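# Move sponge from file cabinet drawer into tote

## Task

Remove the yellow sponge from the lowest drawer of the short, narrow file cabinet with three drawers and set it in the tote so that no part of it sticks out past the tote's walls. At the end, every drawer anywhere in the room must be completely closed, the tote must be standing upright, and each cabinet must still be roughly where it started. The robot must not topple or finish leaning, or the task fails. Anything that stays in place only because the robot is holding it does not count as achieved.

## Robot and tools

ROBOT. A LeKiwi: a small base on three omni wheels with a single five-joint arm and a gripper. The shoulder sits 0.07 m ahead of the base centre and 0.21 m off the floor; the hand can reach about 0.44 m from it. The robot pitches forward easily. At rest it holds 0.15 kg with the hand at x = 0.25 m but only 0.03 kg at x = 0.43 m. With shoulder_lift_rad at 1 or above, it manages 0.04 kg at 0.25 m and nothing from 0.3 m out. Pulling hard, pressing on the floor or furniture, or lifting against a shelf underside can also tip it. Carry loads with the hand drawn in, and avoid big sweeping arm moves while loaded. Something may occasionally nudge loose objects.

FRAMES. Base frame: origin on the floor at the centre of the wheels; x forward, y left, z up. Odometry frame: the base frame as it was at the scene's start. base_odometry counts wheel rotation only, so wheel slip shows up as travel; heading is positive to the left, in -3.142 to 3.142. hand_pose is reported in the base frame and marks the point on the fixed jaw's tip where the moving jaw closes. With all arm joints at zero, the hand's z axis faces forward, its x axis to the robot's right and its y axis downward; the moving jaw swings open toward negative hand y. Each joint reading carries a constant error of up to 2 degrees, so hand_pose may be off by roughly 26 mm.

execute_actions. Argument actions: a list with zero or one action. An empty list only fetches the state and images. An action may hold base, joints, or both; their motions begin together and may finish at different times. Argument cameras: a list drawn from cam_front, cam_wrist, all; omitted, null or ["all"] gives every camera, [] gives none, and an unknown name rejects the call.
- base: exactly one of translate_m (metres, -1 to 1, positive forward), sideways_m (metres, -1 to 1, positive left) or rotate_rad (radians, -3.2 to 3.2, positive turns left). These are offsets, not poses, counted from where the base last measured itself in the most recent state report of this scene. The base moves at about 0.20 m/s and turns at about 1.0 rad/s.
- joints: one object for the single arm, keyed by joint name, each value an absolute target angle in radians. shoulder_pan_rad -1.919 to 1.919 (0 straight ahead, positive swings right; tolerance 0.02). shoulder_lift_rad -1.745 to 1.745 (0 upper arm roughly vertical, positive tilts it forward; tolerance 0.1). elbow_flex_rad -1.69 to 1.58 (0 forearm horizontal when lift is 0, positive drops the hand; tolerance 0.07). wrist_flex_rad -1.658 to 1.658 (0 in line with forearm, positive tips the jaws downward; tolerance 0.03). wrist_roll_rad -2.743 to 2.841 (spins the hand on its long axis, positive counter-clockwise as viewed from the forearm; tolerance 0.02). gripper_rad 0 to 1.919 (0 shut). Arm joints travel at 1.3 to 2.2 rad/s.
A joint or base left out of an action may keep driving toward its previous target without the status showing it. Any unknown key or out-of-range number rejects the whole call and nothing moves.

GRIPPER. Jaw tip spacing: 0.04 m at 0.5, 0.08 m at 1.0, 0.11 m fully open. To grasp, close to slightly less than the object's width, not to 0. After closing, off_target means the jaws met something; done means they reached the target and may be empty. Once stopped on an object, send a target 0.2 rad under the reading to hold it.

RESULT LINES. base_status and joint_status tell how each commanded motion finished. done: reached target (for the base, the wheels turned the full amount, slip included). off_target: stopped short and may still be pushing. time_out or contact_stop: target dropped, holding where it stopped (the robot itself never reports contact_stop and keeps pushing against obstacles). "joint command not followed", often with a cause line, means a safety check held back the arm targets; the gripper target still runs. Affected joints show not_followed, and the robot may retry those targets on later actions until valid targets are sent; then give fresh targets to all five arm joints. on_its_own lists what moved without being commanded. A pictures line names the cameras in the order of the returned images. If a joint is blocked for a total of 2 s while its target is about 0.3 rad or more past its reading, it silently falls to 20% force; restore it by sending a target 0.1 rad from the reading, away from the obstruction (for the gripper that means opening and releasing). After a reported stop, later execute_actions, wait and finished_scene calls in the same reply are skipped.

MOTOR HEAT. Holding loads warms the motors, even while you think. A MOTOR HOT line appears from 55 °C; at 70 °C an OVER-TEMPERATURE FAULT stops the arm, overheated joints go limp until cooled, and named joints off target read limit_stop_at_motor_heat. Resend those targets afterwards.

wait: seconds from 0 to 10; commands nothing new and returns the same state and images as an empty action.

zoom_image: camera (cam_front or cam_wrist) and region [x0, y0, x1, y1] in image pixels from the top-left, at most 504 by 504; works on the latest full image of that camera.

read_manual: section, only "licences"; returns the URDF licence texts and moves nothing.

finished_scene: scene, the integer of the current scene. It ends that scene irreversibly after the last command is held and reports success; the goal must already be met and stable. Replying with no tool call ends everything.

CAMERAS. cam_front (644x476, fixed on the base, looking ahead) and cam_wrist (476x644, on the hand). Calibration is given in OpenCV form; wrist camera pose also inherits joint-reading errors.

AVOID. Dropping or slipping the sponge, slamming drawers, hard collisions or heavy shoves, pushing cabinets out of place, knocking the tote over, and any motion that tips the robot.

Each tool is called after ">>>" as name(argument=value, ...), one argument or row to a line, values as JSON.

## Session

>>> execute_actions(
  actions=[],
)

Scene clock: 0.00 s.
base_odometry: x=+0.000 y=+0.000 heading=+0.000 (m, m, rad; odometry frame)
base_status: not commanded
joint_positions: shoulder_pan_rad=+0.243 shoulder_lift_rad=-1.515 elbow_flex_rad=-0.308 wrist_flex_rad=+1.482 wrist_roll_rad=-1.495 gripper_rad=+1.920
joint_status: not commanded
hand_pose: x=+0.1003 y=-0.0003 z=+0.4256 quat_wxyz=(+0.809, +0.062, +0.574, -0.110) (m; base frame)
pictures: cam_front, cam_wrist
Images, in order (width x height): cam_front 644x476, cam_wrist 476x644.

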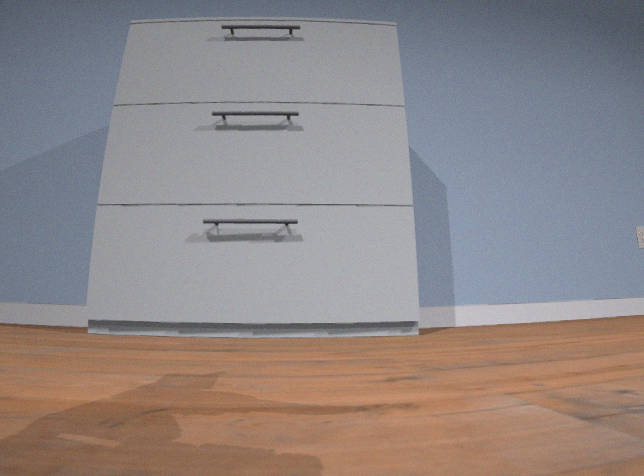

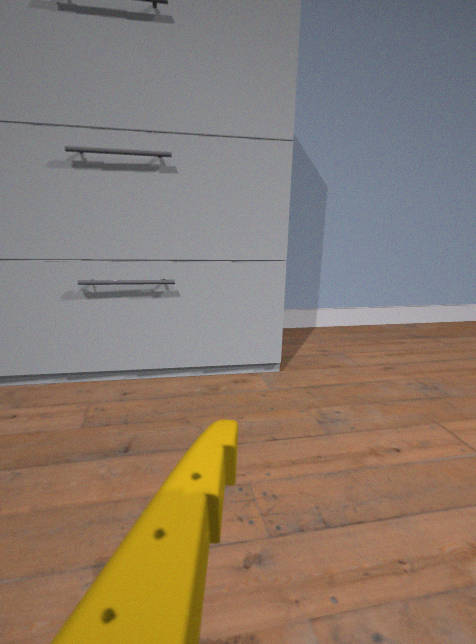

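>>> execute_actions(
  actions=[
    {"base":{"rotate_rad":1.3},"joints":{"shoulder_pan_rad":0}},
  ],
)

>>> execute_actions(
  actions=[
    {"base":{"rotate_rad":1.3}},
  ],
)

>>> execute_actions(
  actions=[
    {"base":{"rotate_rad":1.3}},
  ],
)

>>> execute_actions(
  actions=[
    {"base":{"rotate_rad":1.3}},
  ],
)

Scene clock: 7.10 s.
base_odometry: x=+0.000 y=+0.000 heading=+1.296 (m, m, rad; odometry frame)
base_status: done
joint_positions: shoulder_pan_rad=+0.007 shoulder_lift_rad=-1.515 elbow_flex_rad=-0.308 wrist_flex_rad=+1.482 wrist_roll_rad=-1.495 gripper_rad=+1.920
joint_status: all done
hand_pose: x=+0.0994 y=+0.0075 z=+0.4256 quat_wxyz=(+0.817, -0.006, +0.577, -0.014) (m; base frame)
pictures: cam_front, cam_wrist
camera_calibration (this result's frames):
cam_wrist: T_world_to_cam=[[0.0373662, -0.998769, 0.0326298, -0.00703018], [-0.227026, -0.0402833, -0.973055, 0.46042], [0.973172, 0.0289516, -0.228252, 0.0732928], [0, 0, 0, 1]] pos_world=[0.0334638, 0.00940379, 0.464973]
Images, in order (width x height): cam_front 644x476, cam_wrist 476x644.

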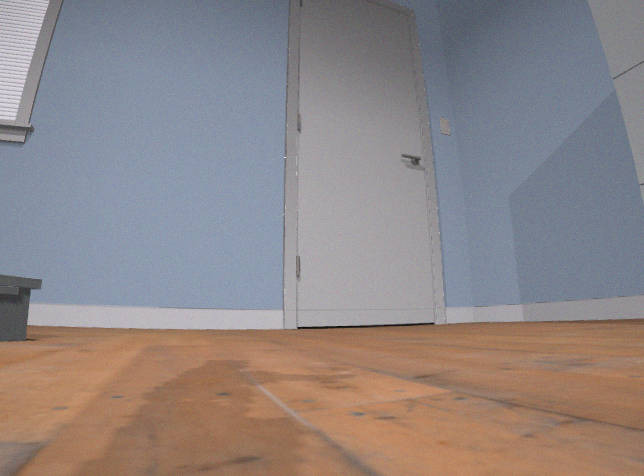

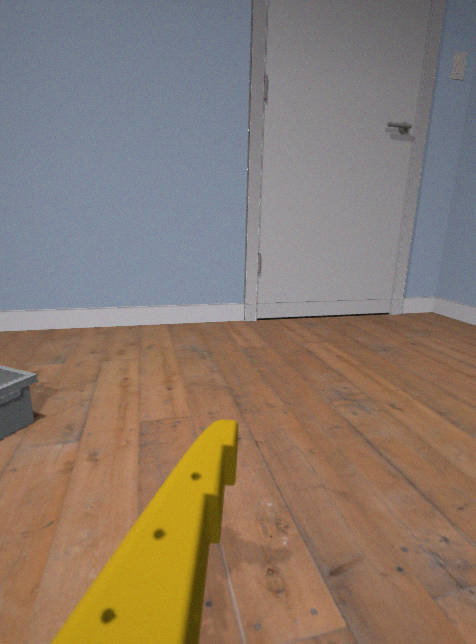

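Scene clock: 9.37 s.
base_odometry: x=+0.000 y=+0.000 heading=+2.592 (m, m, rad; odometry frame)
base_status: done
joint_positions: shoulder_pan_rad=+0.005 shoulder_lift_rad=-1.515 elbow_flex_rad=-0.308 wrist_flex_rad=+1.482 wrist_roll_rad=-1.495 gripper_rad=+1.920
joint_status: not commanded
hand_pose: x=+0.0994 y=+0.0076 z=+0.4256 quat_wxyz=(+0.817, -0.006, +0.577, -0.013) (m; base frame)
pictures: cam_front, cam_wrist
camera_calibration (this result's frames):
cam_wrist: T_world_to_cam=[[0.0388983, -0.99871, 0.0326298, -0.00713283], [-0.226964, -0.0406315, -0.973055, 0.460416], [0.973126, 0.0304444, -0.228252, 0.0732958], [0, 0, 0, 1]] pos_world=[0.0334494, 0.00935234, 0.464973]
Images, in order (width x height): cam_front 644x476, cam_wrist 476x644.

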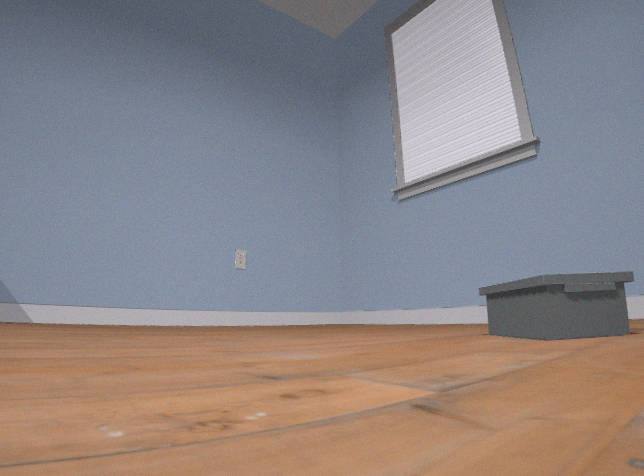

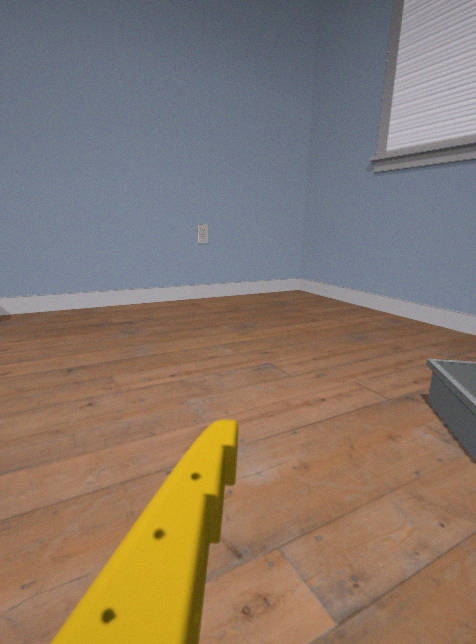

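Scene clock: 11.63 s.
base_odometry: x=+0.000 y=+0.000 heading=-2.395 (m, m, rad; odometry frame)
base_status: done
joint_positions: shoulder_pan_rad=+0.005 shoulder_lift_rad=-1.515 elbow_flex_rad=-0.308 wrist_flex_rad=+1.482 wrist_roll_rad=-1.495 gripper_rad=+1.920
joint_status: not commanded
hand_pose: x=+0.0994 y=+0.0076 z=+0.4256 quat_wxyz=(+0.817, -0.006, +0.577, -0.013) (m; base frame)
pictures: cam_front, cam_wrist
camera_calibration (this result's frames):
cam_wrist: T_world_to_cam=[[0.0388983, -0.99871, 0.0326298, -0.00713283], [-0.226964, -0.0406315, -0.973055, 0.460416], [0.973126, 0.0304444, -0.228252, 0.0732958], [0, 0, 0, 1]] pos_world=[0.0334494, 0.00935234, 0.464973]
Images, in order (width x height): cam_front 644x476, cam_wrist 476x644.

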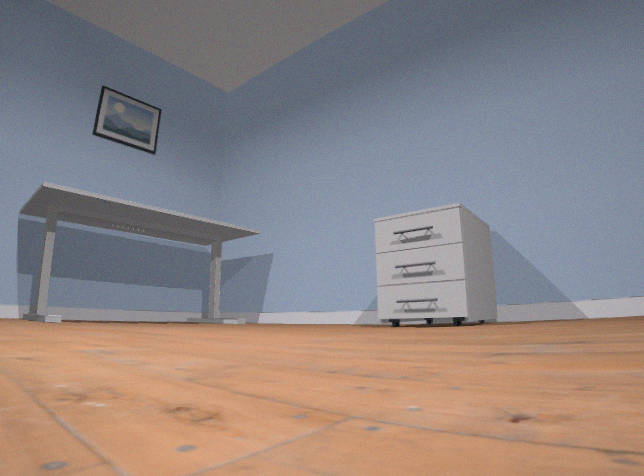

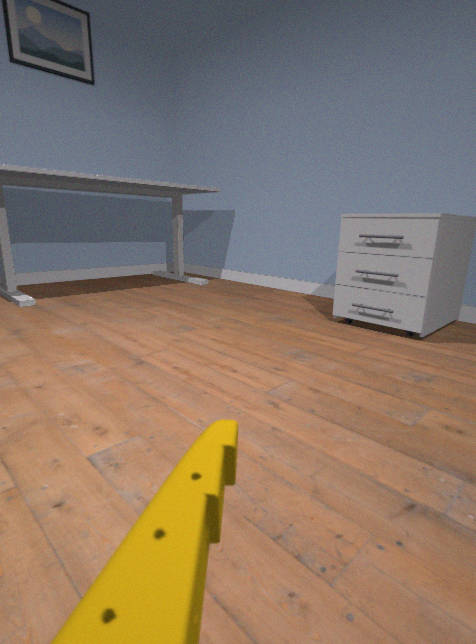

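Scene clock: 13.90 s.
base_odometry: x=+0.000 y=+0.000 heading=-1.098 (m, m, rad; odometry frame)
base_status: done
joint_positions: shoulder_pan_rad=+0.005 shoulder_lift_rad=-1.515 elbow_flex_rad=-0.308 wrist_flex_rad=+1.482 wrist_roll_rad=-1.495 gripper_rad=+1.920
joint_status: not commanded
hand_pose: x=+0.0994 y=+0.0076 z=+0.4256 quat_wxyz=(+0.817, -0.006, +0.577, -0.013) (m; base frame)
pictures: cam_front, cam_wrist
camera_calibration (this result's frames):
cam_wrist: T_world_to_cam=[[0.0388983, -0.99871, 0.0326298, -0.00713283], [-0.226964, -0.0406315, -0.973055, 0.460416], [0.973126, 0.0304444, -0.228252, 0.0732958], [0, 0, 0, 1]] pos_world=[0.0334494, 0.00935234, 0.464973]
Images, in order (width x height): cam_front 644x476, cam_wrist 476x644.

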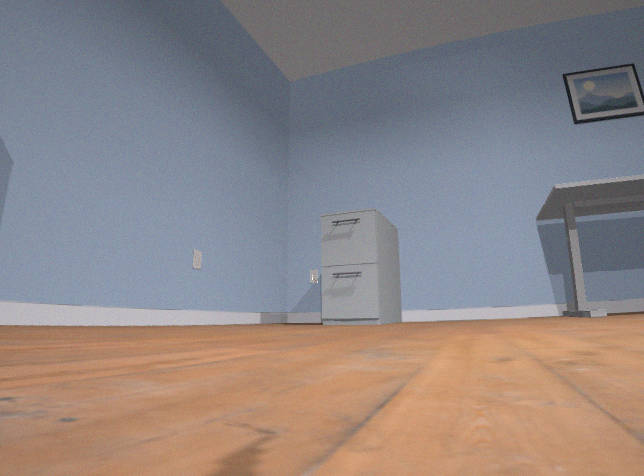

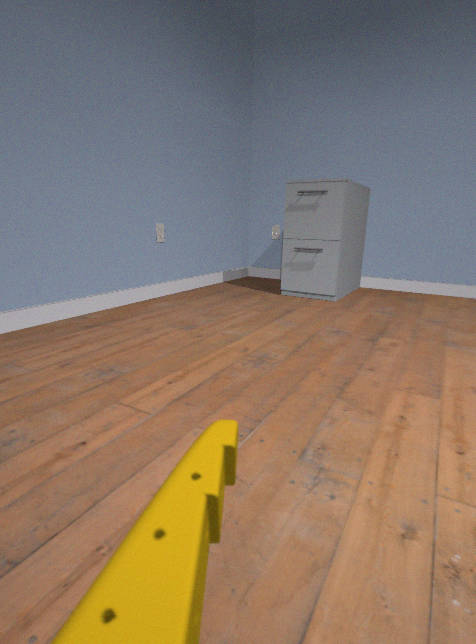

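>>> execute_actions(
  actions=[
    {"base":{"rotate_rad":-1.95}},
  ],
  cameras=[],
)

>>> execute_actions(
  actions=[
    {"base":{"sideways_m":0.55}},
  ],
  cameras=[],
)

>>> execute_actions(
  actions=[
    {"base":{"translate_m":0.7}},
  ],
)

Scene clock: 20.07 s.
base_odometry: x=+0.000 y=+0.000 heading=-3.045 (m, m, rad; odometry frame)
base_status: done
joint_positions: shoulder_pan_rad=+0.005 shoulder_lift_rad=-1.515 elbow_flex_rad=-0.308 wrist_flex_rad=+1.482 wrist_roll_rad=-1.495 gripper_rad=+1.920
joint_status: not commanded
hand_pose: x=+0.0994 y=+0.0076 z=+0.4256 quat_wxyz=(+0.817, -0.006, +0.577, -0.013) (m; base frame)
pictures: none
No camera images: the call's "cameras" was empty. Leave "cameras" out to get every camera's image.

Scene clock: 23.80 s.
base_odometry: x=+0.052 y=-0.547 heading=-3.047 (m, m, rad; odometry frame)
base_status: done
joint_positions: shoulder_pan_rad=+0.005 shoulder_lift_rad=-1.515 elbow_flex_rad=-0.308 wrist_flex_rad=+1.482 wrist_roll_rad=-1.495 gripper_rad=+1.920
joint_status: not commanded
hand_pose: x=+0.0994 y=+0.0076 z=+0.4256 quat_wxyz=(+0.817, -0.006, +0.577, -0.013) (m; base frame)
pictures: none
No camera images: the call's "cameras" was empty. Leave "cameras" out to get every camera's image.

Scene clock: 28.27 s.
base_odometry: x=-0.644 y=-0.613 heading=-3.047 (m, m, rad; odometry frame)
base_status: done
joint_positions: shoulder_pan_rad=+0.005 shoulder_lift_rad=-1.515 elbow_flex_rad=-0.308 wrist_flex_rad=+1.482 wrist_roll_rad=-1.495 gripper_rad=+1.920
joint_status: not commanded
hand_pose: x=+0.0994 y=+0.0076 z=+0.4256 quat_wxyz=(+0.817, -0.006, +0.577, -0.013) (m; base frame)
pictures: cam_front, cam_wrist
camera_calibration (this result's frames):
cam_wrist: T_world_to_cam=[[0.0388983, -0.99871, 0.0326298, -0.00713283], [-0.226964, -0.0406315, -0.973055, 0.460416], [0.973126, 0.0304444, -0.228252, 0.0732958], [0, 0, 0, 1]] pos_world=[0.0334494, 0.00935234, 0.464973]
Images, in order (width x height): cam_front 644x476, cam_wrist 476x644.

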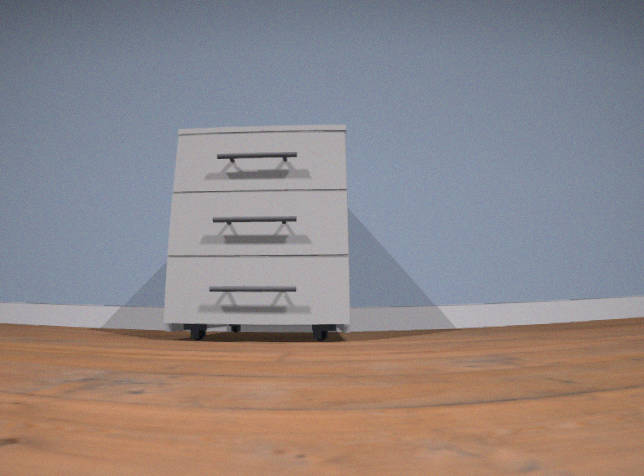

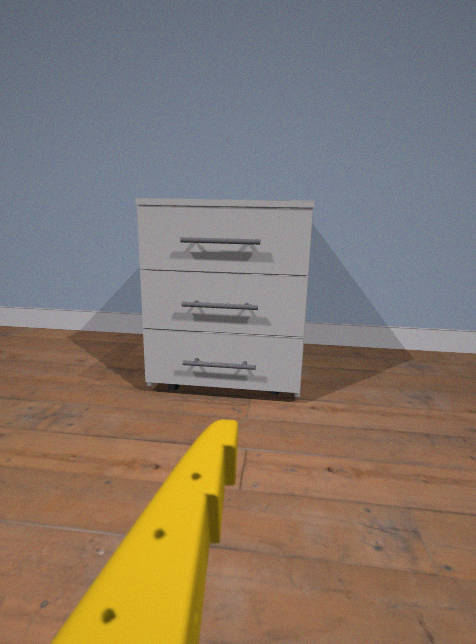

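>>> execute_actions(
  actions=[
    {"base":{"sideways_m":0.11},"joints":{"shoulder_lift_rad":-0.3,"elbow_flex_rad":1.3,"wrist_flex_rad":-0.6,"wrist_roll_rad":0,"gripper_rad":0.7}},
  ],
  cameras=[],
)

>>> execute_actions(
  actions=[
    {"base":{"translate_m":0.4}},
  ],
)

>>> execute_actions(
  actions=[
    {"joints":{"shoulder_lift_rad":0.3,"elbow_flex_rad":1.3,"wrist_flex_rad":-1.2}},
  ],
)

Scene clock: 40.23 s.
base_odometry: x=-0.634 y=-0.722 heading=-3.048 (m, m, rad; odometry frame)
base_status: done
joint_positions: shoulder_pan_rad=+0.005 shoulder_lift_rad=-0.299 elbow_flex_rad=+1.300 wrist_flex_rad=-0.585 wrist_roll_rad=-0.011 gripper_rad=+0.712
joint_status: all done
hand_pose: x=+0.3118 y=-0.0012 z=+0.1418 quat_wxyz=(+0.396, -0.573, +0.611, -0.375) (m; base frame)
pictures: none
No camera images: the call's "cameras" was empty. Leave "cameras" out to get every camera's image.

Scene clock: 43.20 s.
base_odometry: x=-1.032 y=-0.759 heading=-3.048 (m, m, rad; odometry frame)
base_status: done
joint_positions: shoulder_pan_rad=+0.005 shoulder_lift_rad=-0.299 elbow_flex_rad=+1.300 wrist_flex_rad=-0.585 wrist_roll_rad=-0.011 gripper_rad=+0.712
joint_status: not commanded
hand_pose: x=+0.3118 y=-0.0012 z=+0.1418 quat_wxyz=(+0.396, -0.573, +0.611, -0.375) (m; base frame)
pictures: cam_front, cam_wrist
camera_calibration (this result's frames):
cam_wrist: T_world_to_cam=[[0.449931, -0.0733888, 0.890043, -0.263533], [-0.509682, -0.839474, 0.188433, 0.154617], [0.733339, -0.538421, -0.41511, -0.097299], [0, 0, 0, 1]] pos_world=[0.26873, 0.0580685, 0.165031]
Images, in order (width x height): cam_front 644x476, cam_wrist 476x644.

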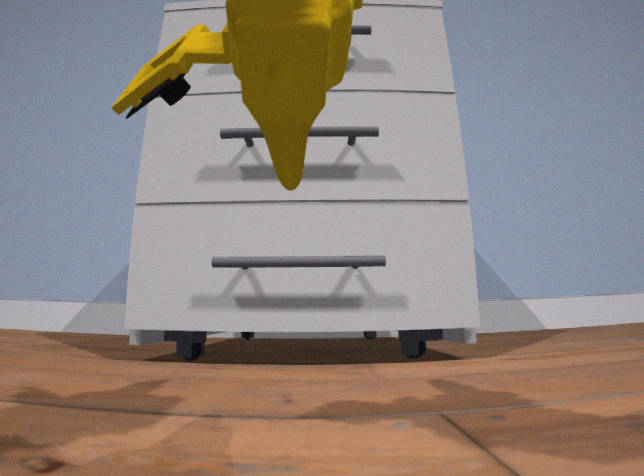

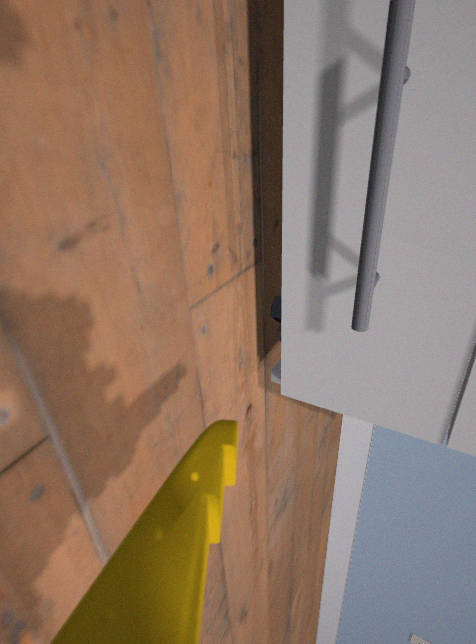

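Scene clock: 44.30 s.
base_odometry: x=-1.032 y=-0.759 heading=-3.048 (m, m, rad; odometry frame)
base_status: not commanded
joint_positions: shoulder_pan_rad=+0.005 shoulder_lift_rad=+0.301 elbow_flex_rad=+1.300 wrist_flex_rad=-1.185 wrist_roll_rad=-0.011 gripper_rad=+0.712
joint_status: all done
hand_pose: x=+0.3023 y=-0.0011 z=+0.1010 quat_wxyz=(+0.396, -0.573, +0.611, -0.375) (m; base frame)
pictures: cam_front, cam_wrist
camera_calibration (this result's frames):
cam_wrist: T_world_to_cam=[[0.449931, -0.0733888, 0.890043, -0.222915], [-0.509682, -0.839474, 0.188433, 0.157498], [0.733339, -0.538421, -0.41511, -0.10724], [0, 0, 0, 1]] pos_world=[0.259213, 0.058116, 0.12421]
Images, in order (width x height): cam_front 644x476, cam_wrist 476x644.

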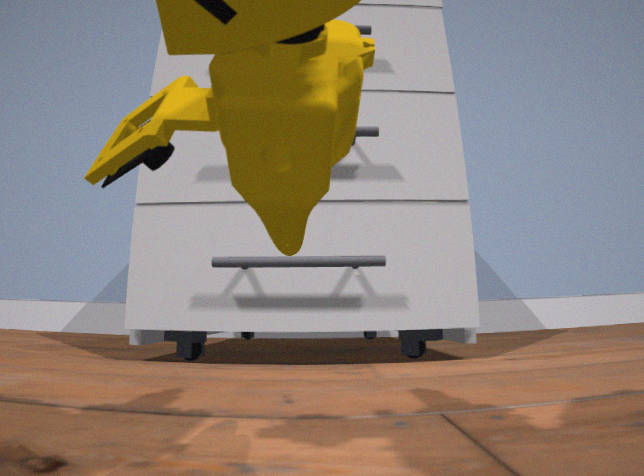

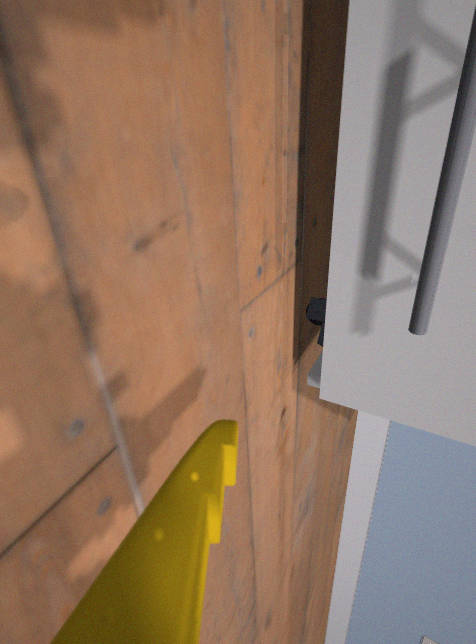

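>>> execute_actions(
  actions=[
    {"base":{"translate_m":0.18}},
  ],
)

Scene clock: 49.63 s.
base_odometry: x=-1.211 y=-0.776 heading=-3.048 (m, m, rad; odometry frame)
base_status: done
joint_positions: shoulder_pan_rad=+0.005 shoulder_lift_rad=+0.301 elbow_flex_rad=+1.300 wrist_flex_rad=-1.185 wrist_roll_rad=-0.011 gripper_rad=+0.712
joint_status: not commanded
hand_pose: x=+0.3023 y=-0.0011 z=+0.1010 quat_wxyz=(+0.396, -0.573, +0.611, -0.375) (m; base frame)
pictures: cam_front, cam_wrist
camera_calibration (this result's frames):
cam_wrist: T_world_to_cam=[[0.449931, -0.0733888, 0.890043, -0.222915], [-0.509682, -0.839474, 0.188433, 0.157498], [0.733339, -0.538421, -0.41511, -0.10724], [0, 0, 0, 1]] pos_world=[0.259213, 0.058116, 0.12421]
Images, in order (width x height): cam_front 644x476, cam_wrist 476x644.

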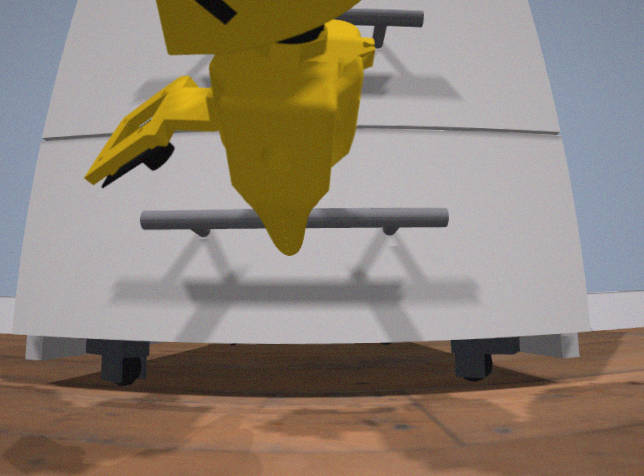

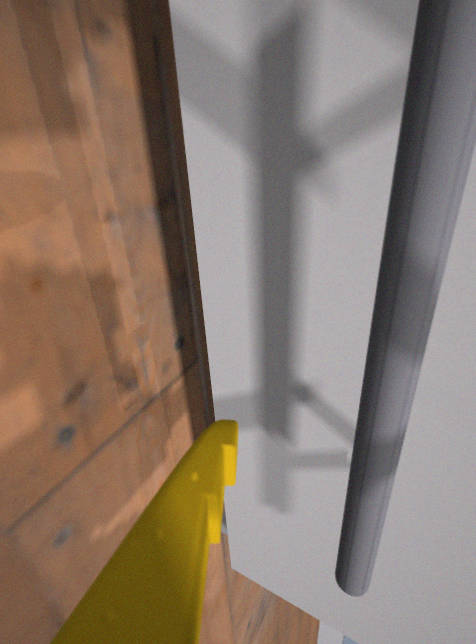

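>>> execute_actions(
  actions=[
    {"base":{"translate_m":0.042}},
  ],
)

>>> execute_actions(
  actions=[
    {"joints":{"gripper_rad":0.08,"wrist_flex_rad":-1.24}},
  ],
)

Scene clock: 53.53 s.
base_odometry: x=-1.251 y=-0.780 heading=-3.048 (m, m, rad; odometry frame)
base_status: done
joint_positions: shoulder_pan_rad=+0.005 shoulder_lift_rad=+0.301 elbow_flex_rad=+1.312 wrist_flex_rad=-1.193 wrist_roll_rad=-0.011 gripper_rad=+0.712
joint_status: not commanded
hand_pose: x=+0.3003 y=-0.0011 z=+0.1003 quat_wxyz=(+0.395, -0.574, +0.612, -0.374) (m; base frame)
pictures: cam_front, cam_wrist
camera_calibration (this result's frames):
cam_wrist: T_world_to_cam=[[0.454022, -0.0734092, 0.887961, -0.222448], [-0.50881, -0.839479, 0.190757, 0.156122], [0.731421, -0.538411, -0.418493, -0.105135], [0, 0, 0, 1]] pos_world=[0.257331, 0.0581254, 0.123746]
Images, in order (width x height): cam_front 644x476, cam_wrist 476x644.

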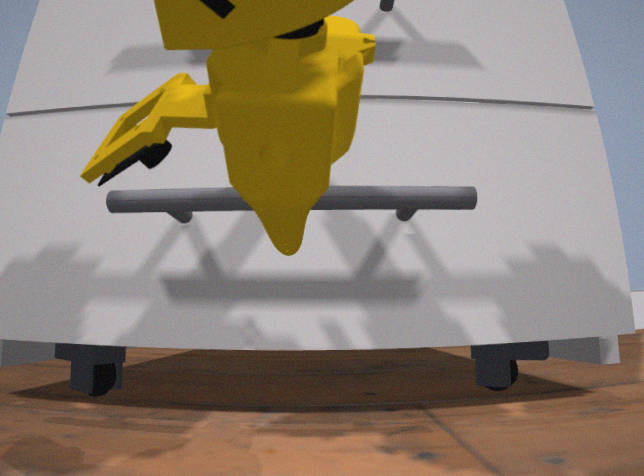

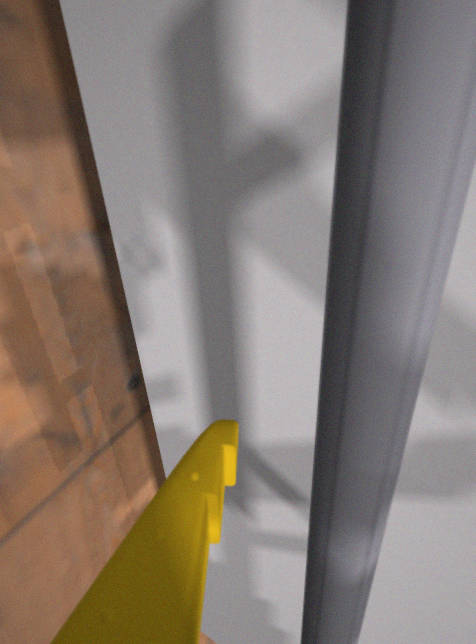

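Scene clock: 54.47 s.
base_odometry: x=-1.252 y=-0.780 heading=-3.049 (m, m, rad; odometry frame)
base_status: not commanded
joint_positions: shoulder_pan_rad=+0.005 shoulder_lift_rad=+0.300 elbow_flex_rad=+1.297 wrist_flex_rad=-1.242 wrist_roll_rad=-0.010 gripper_rad=+0.104
joint_status: gripper_rad off_target (ended at +0.104, target +0.080); the others done
hand_pose: x=+0.3069 y=-0.0011 z=+0.1101 quat_wxyz=(+0.415, -0.562, +0.599, -0.393) (m; base frame)
pictures: cam_front, cam_wrist
camera_calibration (this result's frames):
cam_wrist: T_world_to_cam=[[0.394551, -0.0715844, 0.916081, -0.218912], [-0.519837, -0.839472, 0.158293, 0.164553], [0.757693, -0.538668, -0.368427, -0.119505], [0, 0, 0, 1]] pos_world=[0.26246, 0.0580932, 0.130465]
Images, in order (width x height): cam_front 644x476, cam_wrist 476x644.

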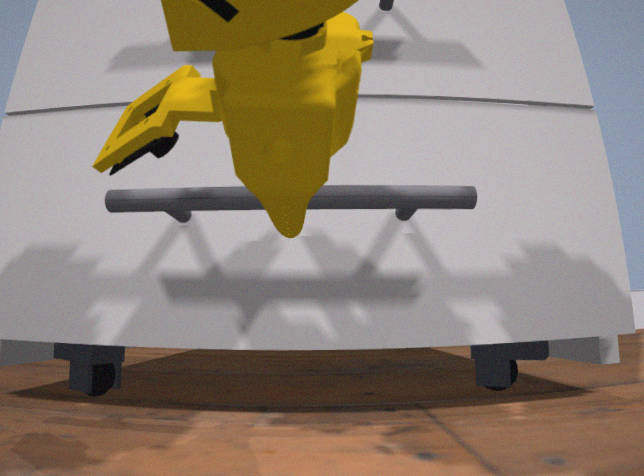

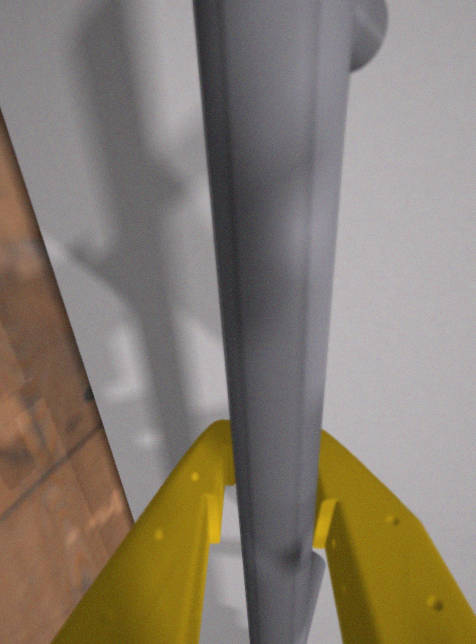

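>>> execute_actions(
  actions=[
    {"joints":{"gripper_rad":0}},
  ],
  cameras=[],
)

>>> execute_actions(
  actions=[
    {"base":{"translate_m":-0.06}},
  ],
)

Scene clock: 62.17 s.
base_odometry: x=-1.252 y=-0.780 heading=-3.049 (m, m, rad; odometry frame)
base_status: not commanded
joint_positions: shoulder_pan_rad=+0.005 shoulder_lift_rad=+0.295 elbow_flex_rad=+1.292 wrist_flex_rad=-1.246 wrist_roll_rad=-0.007 gripper_rad=+0.058
joint_status: gripper_rad off_target (ended at +0.058, target +0.000)
hand_pose: x=+0.3086 y=-0.0012 z=+0.1124 quat_wxyz=(+0.418, -0.560, +0.595, -0.398) (m; base frame)
pictures: none
No camera images: the call's "cameras" was empty. Leave "cameras" out to get every camera's image.

Scene clock: 63.53 s.
base_odometry: x=-1.192 y=-0.774 heading=-3.049 (m, m, rad; odometry frame)
base_status: done
joint_positions: shoulder_pan_rad=+0.002 shoulder_lift_rad=+0.300 elbow_flex_rad=+1.300 wrist_flex_rad=-1.240 wrist_roll_rad=-0.004 gripper_rad=+0.011
joint_status: not commanded
on_its_own: gripper_rad moved -0.046 to your old target +0.000
hand_pose: x=+0.3062 y=-0.0005 z=+0.1094 quat_wxyz=(+0.413, -0.565, +0.597, -0.392) (m; base frame)
pictures: cam_front, cam_wrist
camera_calibration (this result's frames):
cam_wrist: T_world_to_cam=[[0.399136, -0.0642681, 0.914637, -0.219199], [-0.514709, -0.841239, 0.165502, 0.162514], [0.758792, -0.53683, -0.368848, -0.119142], [0, 0, 0, 1]] pos_world=[0.261541, 0.0586666, 0.129646]
Images, in order (width x height): cam_front 644x476, cam_wrist 476x644.

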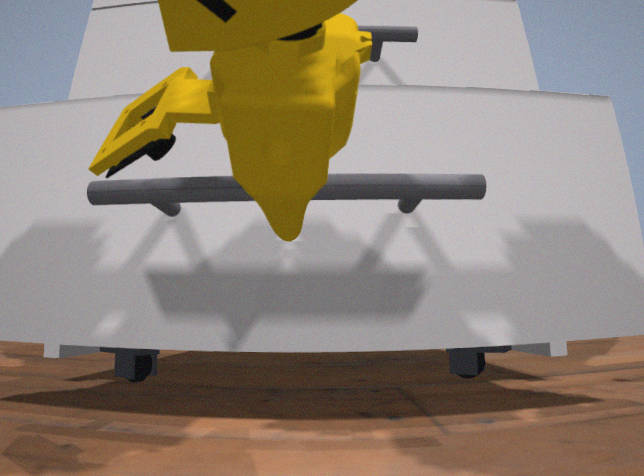

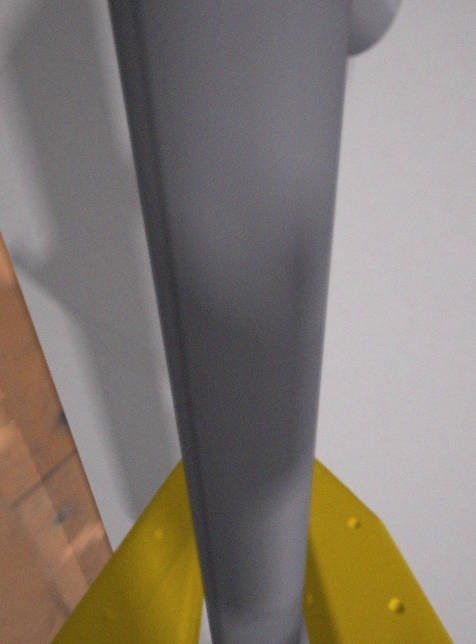

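Caged. Keep pulling.

>>> execute_actions(
  actions=[
    {"base":{"translate_m":-0.2}},
  ],
  cameras=["cam_front"],
)

>>> execute_actions(
  actions=[
    {"joints":{"gripper_rad":0.6,"wrist_flex_rad":-1.2}},
  ],
  cameras=[],
)

>>> execute_actions(
  actions=[
    {"base":{"translate_m":-0.07}},
  ],
  cameras=["cam_front"],
)

>>> execute_actions(
  actions=[
    {"joints":{"shoulder_lift_rad":-0.9}},
  ],
  cameras=[],
)

>>> execute_actions(
  actions=[
    {"base":{"translate_m":0.14},"joints":{"shoulder_lift_rad":-0.3,"elbow_flex_rad":-0.8,"wrist_flex_rad":1.5,"wrist_roll_rad":-1.52}},
  ],
)

Scene clock: 70.33 s.
base_odometry: x=-0.994 y=-0.756 heading=-3.049 (m, m, rad; odometry frame)
base_status: done
joint_positions: shoulder_pan_rad=+0.002 shoulder_lift_rad=+0.300 elbow_flex_rad=+1.301 wrist_flex_rad=-1.240 wrist_roll_rad=-0.004 gripper_rad=+0.010
joint_status: not commanded
hand_pose: x=+0.3059 y=-0.0005 z=+0.1091 quat_wxyz=(+0.412, -0.566, +0.597, -0.392) (m; base frame)
pictures: cam_front
Images, in order (width x height): cam_front 644x476.

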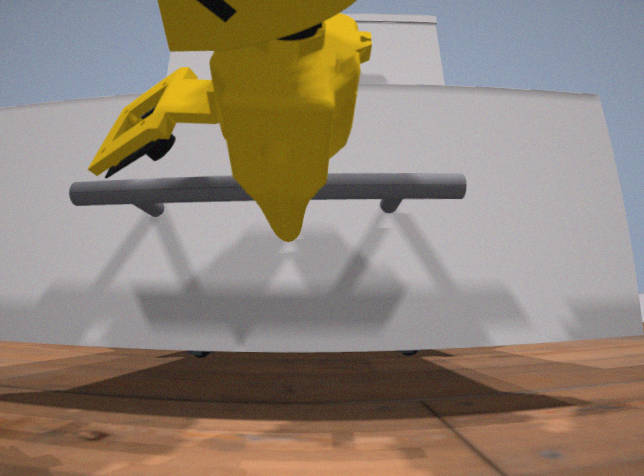

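Scene clock: 71.17 s.
base_odometry: x=-0.994 y=-0.756 heading=-3.049 (m, m, rad; odometry frame)
base_status: not commanded
joint_positions: shoulder_pan_rad=+0.002 shoulder_lift_rad=+0.313 elbow_flex_rad=+1.309 wrist_flex_rad=-1.196 wrist_roll_rad=-0.004 gripper_rad=+0.586
joint_status: all done
hand_pose: x=+0.2998 y=-0.0004 z=+0.0987 quat_wxyz=(+0.392, -0.578, +0.610, -0.373) (m; base frame)
pictures: none
No camera images: the call's "cameras" was empty. Leave "cameras" out to get every camera's image.

Scene clock: 72.43 s.
base_odometry: x=-0.925 y=-0.749 heading=-3.049 (m, m, rad; odometry frame)
base_status: done
joint_positions: shoulder_pan_rad=+0.002 shoulder_lift_rad=+0.313 elbow_flex_rad=+1.309 wrist_flex_rad=-1.196 wrist_roll_rad=-0.004 gripper_rad=+0.588
joint_status: not commanded
hand_pose: x=+0.2998 y=-0.0004 z=+0.0987 quat_wxyz=(+0.392, -0.578, +0.610, -0.373) (m; base frame)
pictures: cam_front
Images, in order (width x height): cam_front 644x476.

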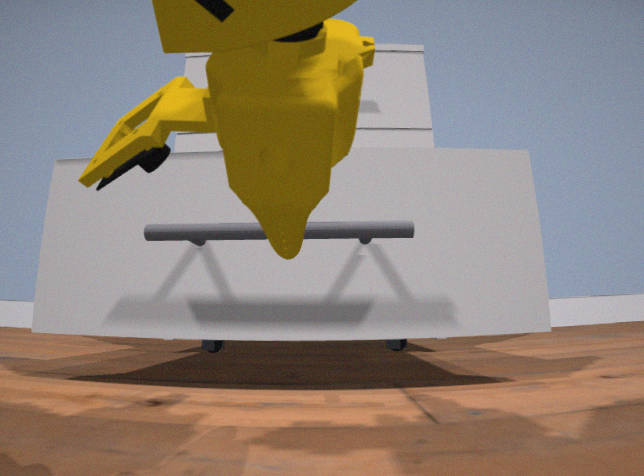

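Scene clock: 73.73 s.
base_odometry: x=-0.925 y=-0.749 heading=-3.049 (m, m, rad; odometry frame)
base_status: not commanded
joint_positions: shoulder_pan_rad=+0.002 shoulder_lift_rad=-0.877 elbow_flex_rad=+1.309 wrist_flex_rad=-1.196 wrist_roll_rad=-0.004 gripper_rad=+0.588
joint_status: all done
hand_pose: x=+0.2749 y=-0.0004 z=+0.3559 quat_wxyz=(+0.667, -0.270, +0.285, -0.634) (m; base frame)
pictures: none
No camera images: the call's "cameras" was empty. Leave "cameras" out to get every camera's image.

Scene clock: 76.10 s.
base_odometry: x=-1.063 y=-0.762 heading=-3.049 (m, m, rad; odometry frame)
base_status: done
joint_positions: shoulder_pan_rad=+0.002 shoulder_lift_rad=-0.294 elbow_flex_rad=-0.771 wrist_flex_rad=+1.499 wrist_roll_rad=-1.510 gripper_rad=+0.588
joint_status: all done
hand_pose: x=+0.2979 y=+0.0073 z=+0.3774 quat_wxyz=(+0.538, -0.004, +0.843, -0.004) (m; base frame)
pictures: cam_front, cam_wrist
camera_calibration (this result's frames):
cam_wrist: T_world_to_cam=[[0.0458182, -0.998723, -0.0212695, 0.00472561], [-0.842963, -0.0272301, -0.537282, 0.47748], [0.536017, 0.0425467, -0.843134, 0.231351], [0, 0, 0, 1]] pos_world=[0.278273, 0.00787814, 0.451702]
Images, in order (width x height): cam_front 644x476, cam_wrist 476x644.

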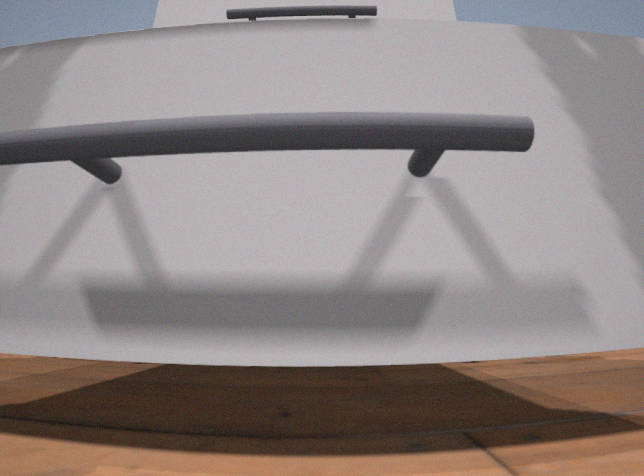

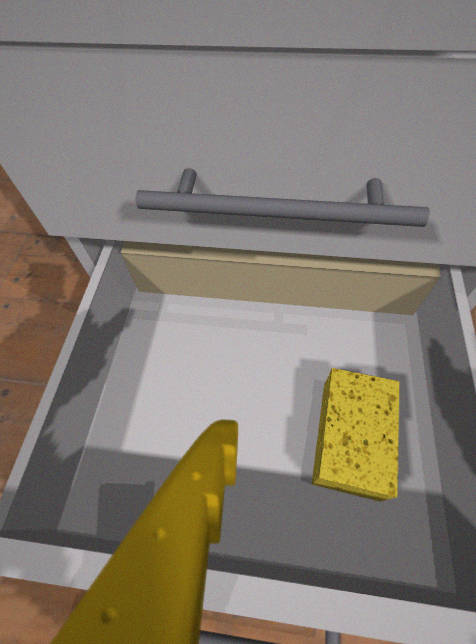

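>>> execute_actions(
  actions=[
    {"base":{"sideways_m":-0.07},"joints":{"gripper_rad":1.15}},
  ],
  cameras=[],
)

>>> execute_actions(
  actions=[
    {"base":{"translate_m":0.075}},
  ],
  cameras=[],
)

>>> execute_actions(
  actions=[
    {"joints":{"shoulder_lift_rad":0.19,"elbow_flex_rad":-0.29,"wrist_flex_rad":1.62}},
  ],
)

Scene clock: 86.17 s.
base_odometry: x=-1.070 y=-0.693 heading=-3.047 (m, m, rad; odometry frame)
base_status: done
joint_positions: shoulder_pan_rad=+0.002 shoulder_lift_rad=-0.294 elbow_flex_rad=-0.771 wrist_flex_rad=+1.499 wrist_roll_rad=-1.510 gripper_rad=+1.138
joint_status: all done
hand_pose: x=+0.2979 y=+0.0073 z=+0.3774 quat_wxyz=(+0.538, -0.004, +0.843, -0.004) (m; base frame)
pictures: none
No camera images: the call's "cameras" was empty. Leave "cameras" out to get every camera's image.

Scene clock: 87.47 s.
base_odometry: x=-1.144 y=-0.700 heading=-3.047 (m, m, rad; odometry frame)
base_status: done
joint_positions: shoulder_pan_rad=+0.002 shoulder_lift_rad=-0.294 elbow_flex_rad=-0.771 wrist_flex_rad=+1.499 wrist_roll_rad=-1.510 gripper_rad=+1.138
joint_status: not commanded
hand_pose: x=+0.2979 y=+0.0073 z=+0.3774 quat_wxyz=(+0.538, -0.004, +0.843, -0.004) (m; base frame)
pictures: none
No camera images: the call's "cameras" was empty. Leave "cameras" out to get every camera's image.

Scene clock: 88.37 s.
base_odometry: x=-1.144 y=-0.700 heading=-3.047 (m, m, rad; odometry frame)
base_status: not commanded
joint_positions: shoulder_pan_rad=+0.002 shoulder_lift_rad=+0.203 elbow_flex_rad=-0.289 wrist_flex_rad=+1.614 wrist_roll_rad=-1.510 gripper_rad=+1.138
joint_status: all done
hand_pose: x=+0.2880 y=+0.0073 z=+0.1699 quat_wxyz=(+0.021, -0.005, +1.000, +0.000) (m; base frame)
pictures: cam_front, cam_wrist
camera_calibration (this result's frames):
cam_wrist: T_world_to_cam=[[0.00110655, -0.998637, -0.0521731, 0.0189117], [-0.86439, -0.0271889, 0.502087, 0.187222], [-0.502821, 0.0445423, -0.863242, 0.36429], [0, 0, 0, 1]] pos_world=[0.344984, 0.00774999, 0.221455]
Images, in order (width x height): cam_front 644x476, cam_wrist 476x644.

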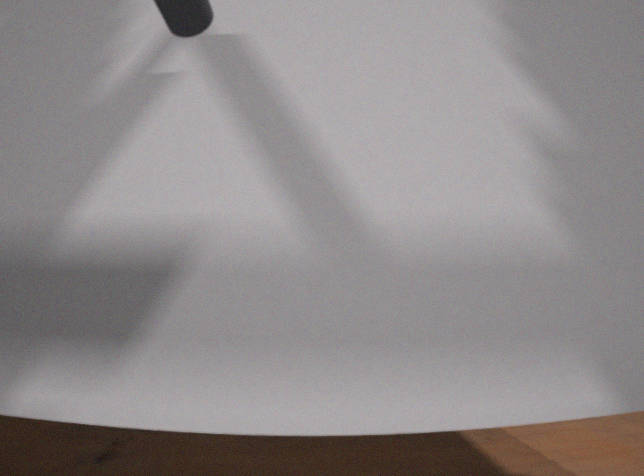

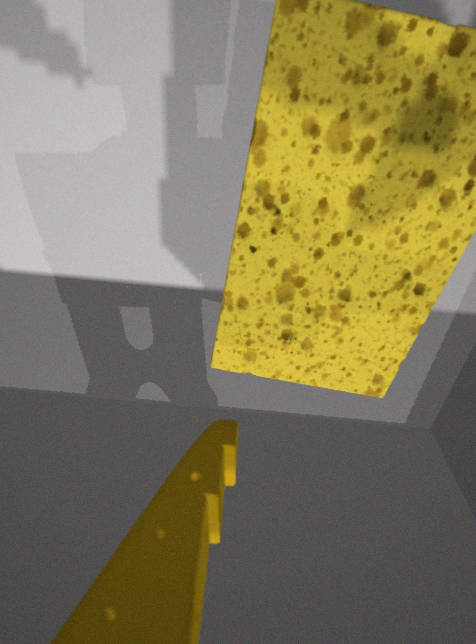

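>>> execute_actions(
  actions=[
    {"base":{"sideways_m":0.02},"joints":{"shoulder_lift_rad":0.29,"elbow_flex_rad":-0.02,"wrist_flex_rad":1.25,"wrist_roll_rad":-1.65}},
  ],
  cameras=["cam_wrist"],
)

Scene clock: 94.53 s.
base_odometry: x=-1.142 y=-0.719 heading=-3.049 (m, m, rad; odometry frame)
base_status: done
joint_positions: shoulder_pan_rad=+0.002 shoulder_lift_rad=+0.301 elbow_flex_rad=-0.019 wrist_flex_rad=+1.257 wrist_roll_rad=-1.639 gripper_rad=+1.138
joint_status: all done
hand_pose: x=+0.2944 y=+0.0073 z=+0.1151 quat_wxyz=(+0.016, +0.059, +0.998, +0.001) (m; base frame)
pictures: cam_wrist
camera_calibration (this result's frames):
cam_wrist: T_world_to_cam=[[-0.127701, -0.990213, -0.0563033, 0.0543452], [-0.855468, 0.0812436, 0.511444, 0.215749], [-0.501864, 0.113478, -0.85747, 0.318765], [0, 0, 0, 1]] pos_world=[0.351483, 0.000112278, 0.166048]
Images, in order (width x height): cam_wrist 476x644.

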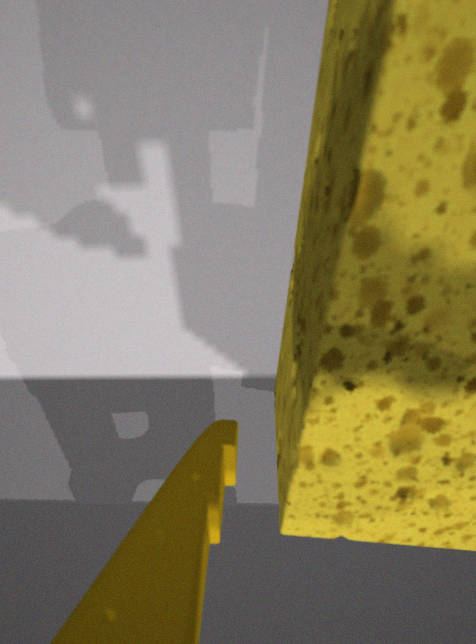

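>>> execute_actions(
  actions=[
    {"joints":{"shoulder_pan_rad":0.045,"gripper_rad":1.25,"wrist_roll_rad":-1.67}},
  ],
  cameras=[],
)

>>> execute_actions(
  actions=[
    {"joints":{"shoulder_lift_rad":0.38,"elbow_flex_rad":0.09,"wrist_flex_rad":1.05}},
  ],
  cameras=["cam_wrist"],
)

>>> execute_actions(
  actions=[
    {"joints":{"gripper_rad":0.7}},
  ],
  cameras=["cam_wrist"],
)

Scene clock: 100.57 s.
base_odometry: x=-1.142 y=-0.719 heading=-3.049 (m, m, rad; odometry frame)
base_status: not commanded
joint_positions: shoulder_pan_rad=+0.039 shoulder_lift_rad=+0.301 elbow_flex_rad=-0.019 wrist_flex_rad=+1.257 wrist_roll_rad=-1.659 gripper_rad=+1.237
joint_status: all done
hand_pose: x=+0.2947 y=-0.0011 z=+0.1152 quat_wxyz=(+0.016, +0.088, +0.996, +0.001) (m; base frame)
pictures: none
No camera images: the call's "cameras" was empty. Leave "cameras" out to get every camera's image.

Scene clock: 101.37 s.
base_odometry: x=-1.142 y=-0.719 heading=-3.049 (m, m, rad; odometry frame)
base_status: not commanded
joint_positions: shoulder_pan_rad=+0.039 shoulder_lift_rad=+0.390 elbow_flex_rad=+0.091 wrist_flex_rad=+1.058 wrist_roll_rad=-1.659 gripper_rad=+1.238
joint_status: all done
hand_pose: x=+0.2942 y=-0.0011 z=+0.0841 quat_wxyz=(+0.016, +0.088, +0.996, +0.001) (m; base frame)
pictures: cam_wrist
camera_calibration (this result's frames):
cam_wrist: T_world_to_cam=[[-0.183656, -0.98134, -0.0569336, 0.0608012], [-0.849499, 0.129307, 0.5115, 0.230433], [-0.494593, 0.142305, -0.857395, 0.290889], [0, 0, 0, 1]] pos_world=[0.35079, -0.0115247, 0.135002]
Images, in order (width x height): cam_wrist 476x644.

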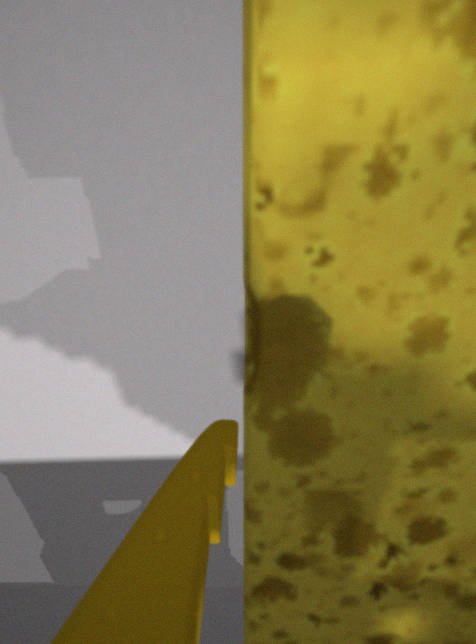

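Scene clock: 102.17 s.
base_odometry: x=-1.142 y=-0.719 heading=-3.049 (m, m, rad; odometry frame)
base_status: not commanded
joint_positions: shoulder_pan_rad=+0.048 shoulder_lift_rad=+0.379 elbow_flex_rad=+0.091 wrist_flex_rad=+1.058 wrist_roll_rad=-1.659 gripper_rad=+0.859
joint_status: gripper_rad off_target (ended at +0.859, target +0.700)
hand_pose: x=+0.2955 y=-0.0033 z=+0.0862 quat_wxyz=(+0.021, +0.092, +0.996, +0.001) (m; base frame)
pictures: cam_wrist
camera_calibration (this result's frames):
cam_wrist: T_world_to_cam=[[-0.192061, -0.979638, -0.0584928, 0.0616712], [-0.853709, 0.137381, 0.502302, 0.232802], [-0.484038, 0.146408, -0.862712, 0.291011], [0, 0, 0, 1]] pos_world=[0.35145, -0.0141735, 0.13773]
Images, in order (width x height): cam_wrist 476x644.

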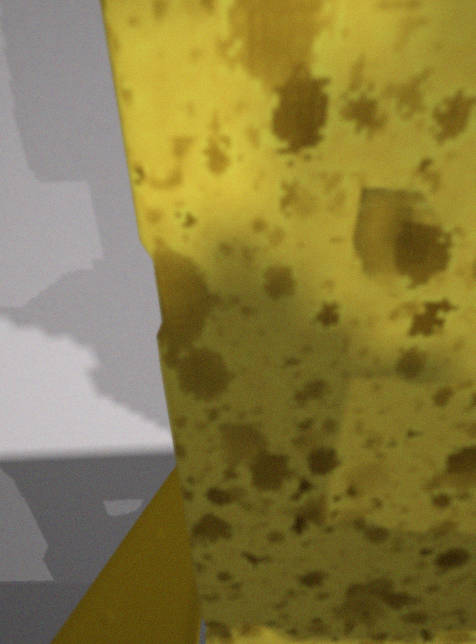

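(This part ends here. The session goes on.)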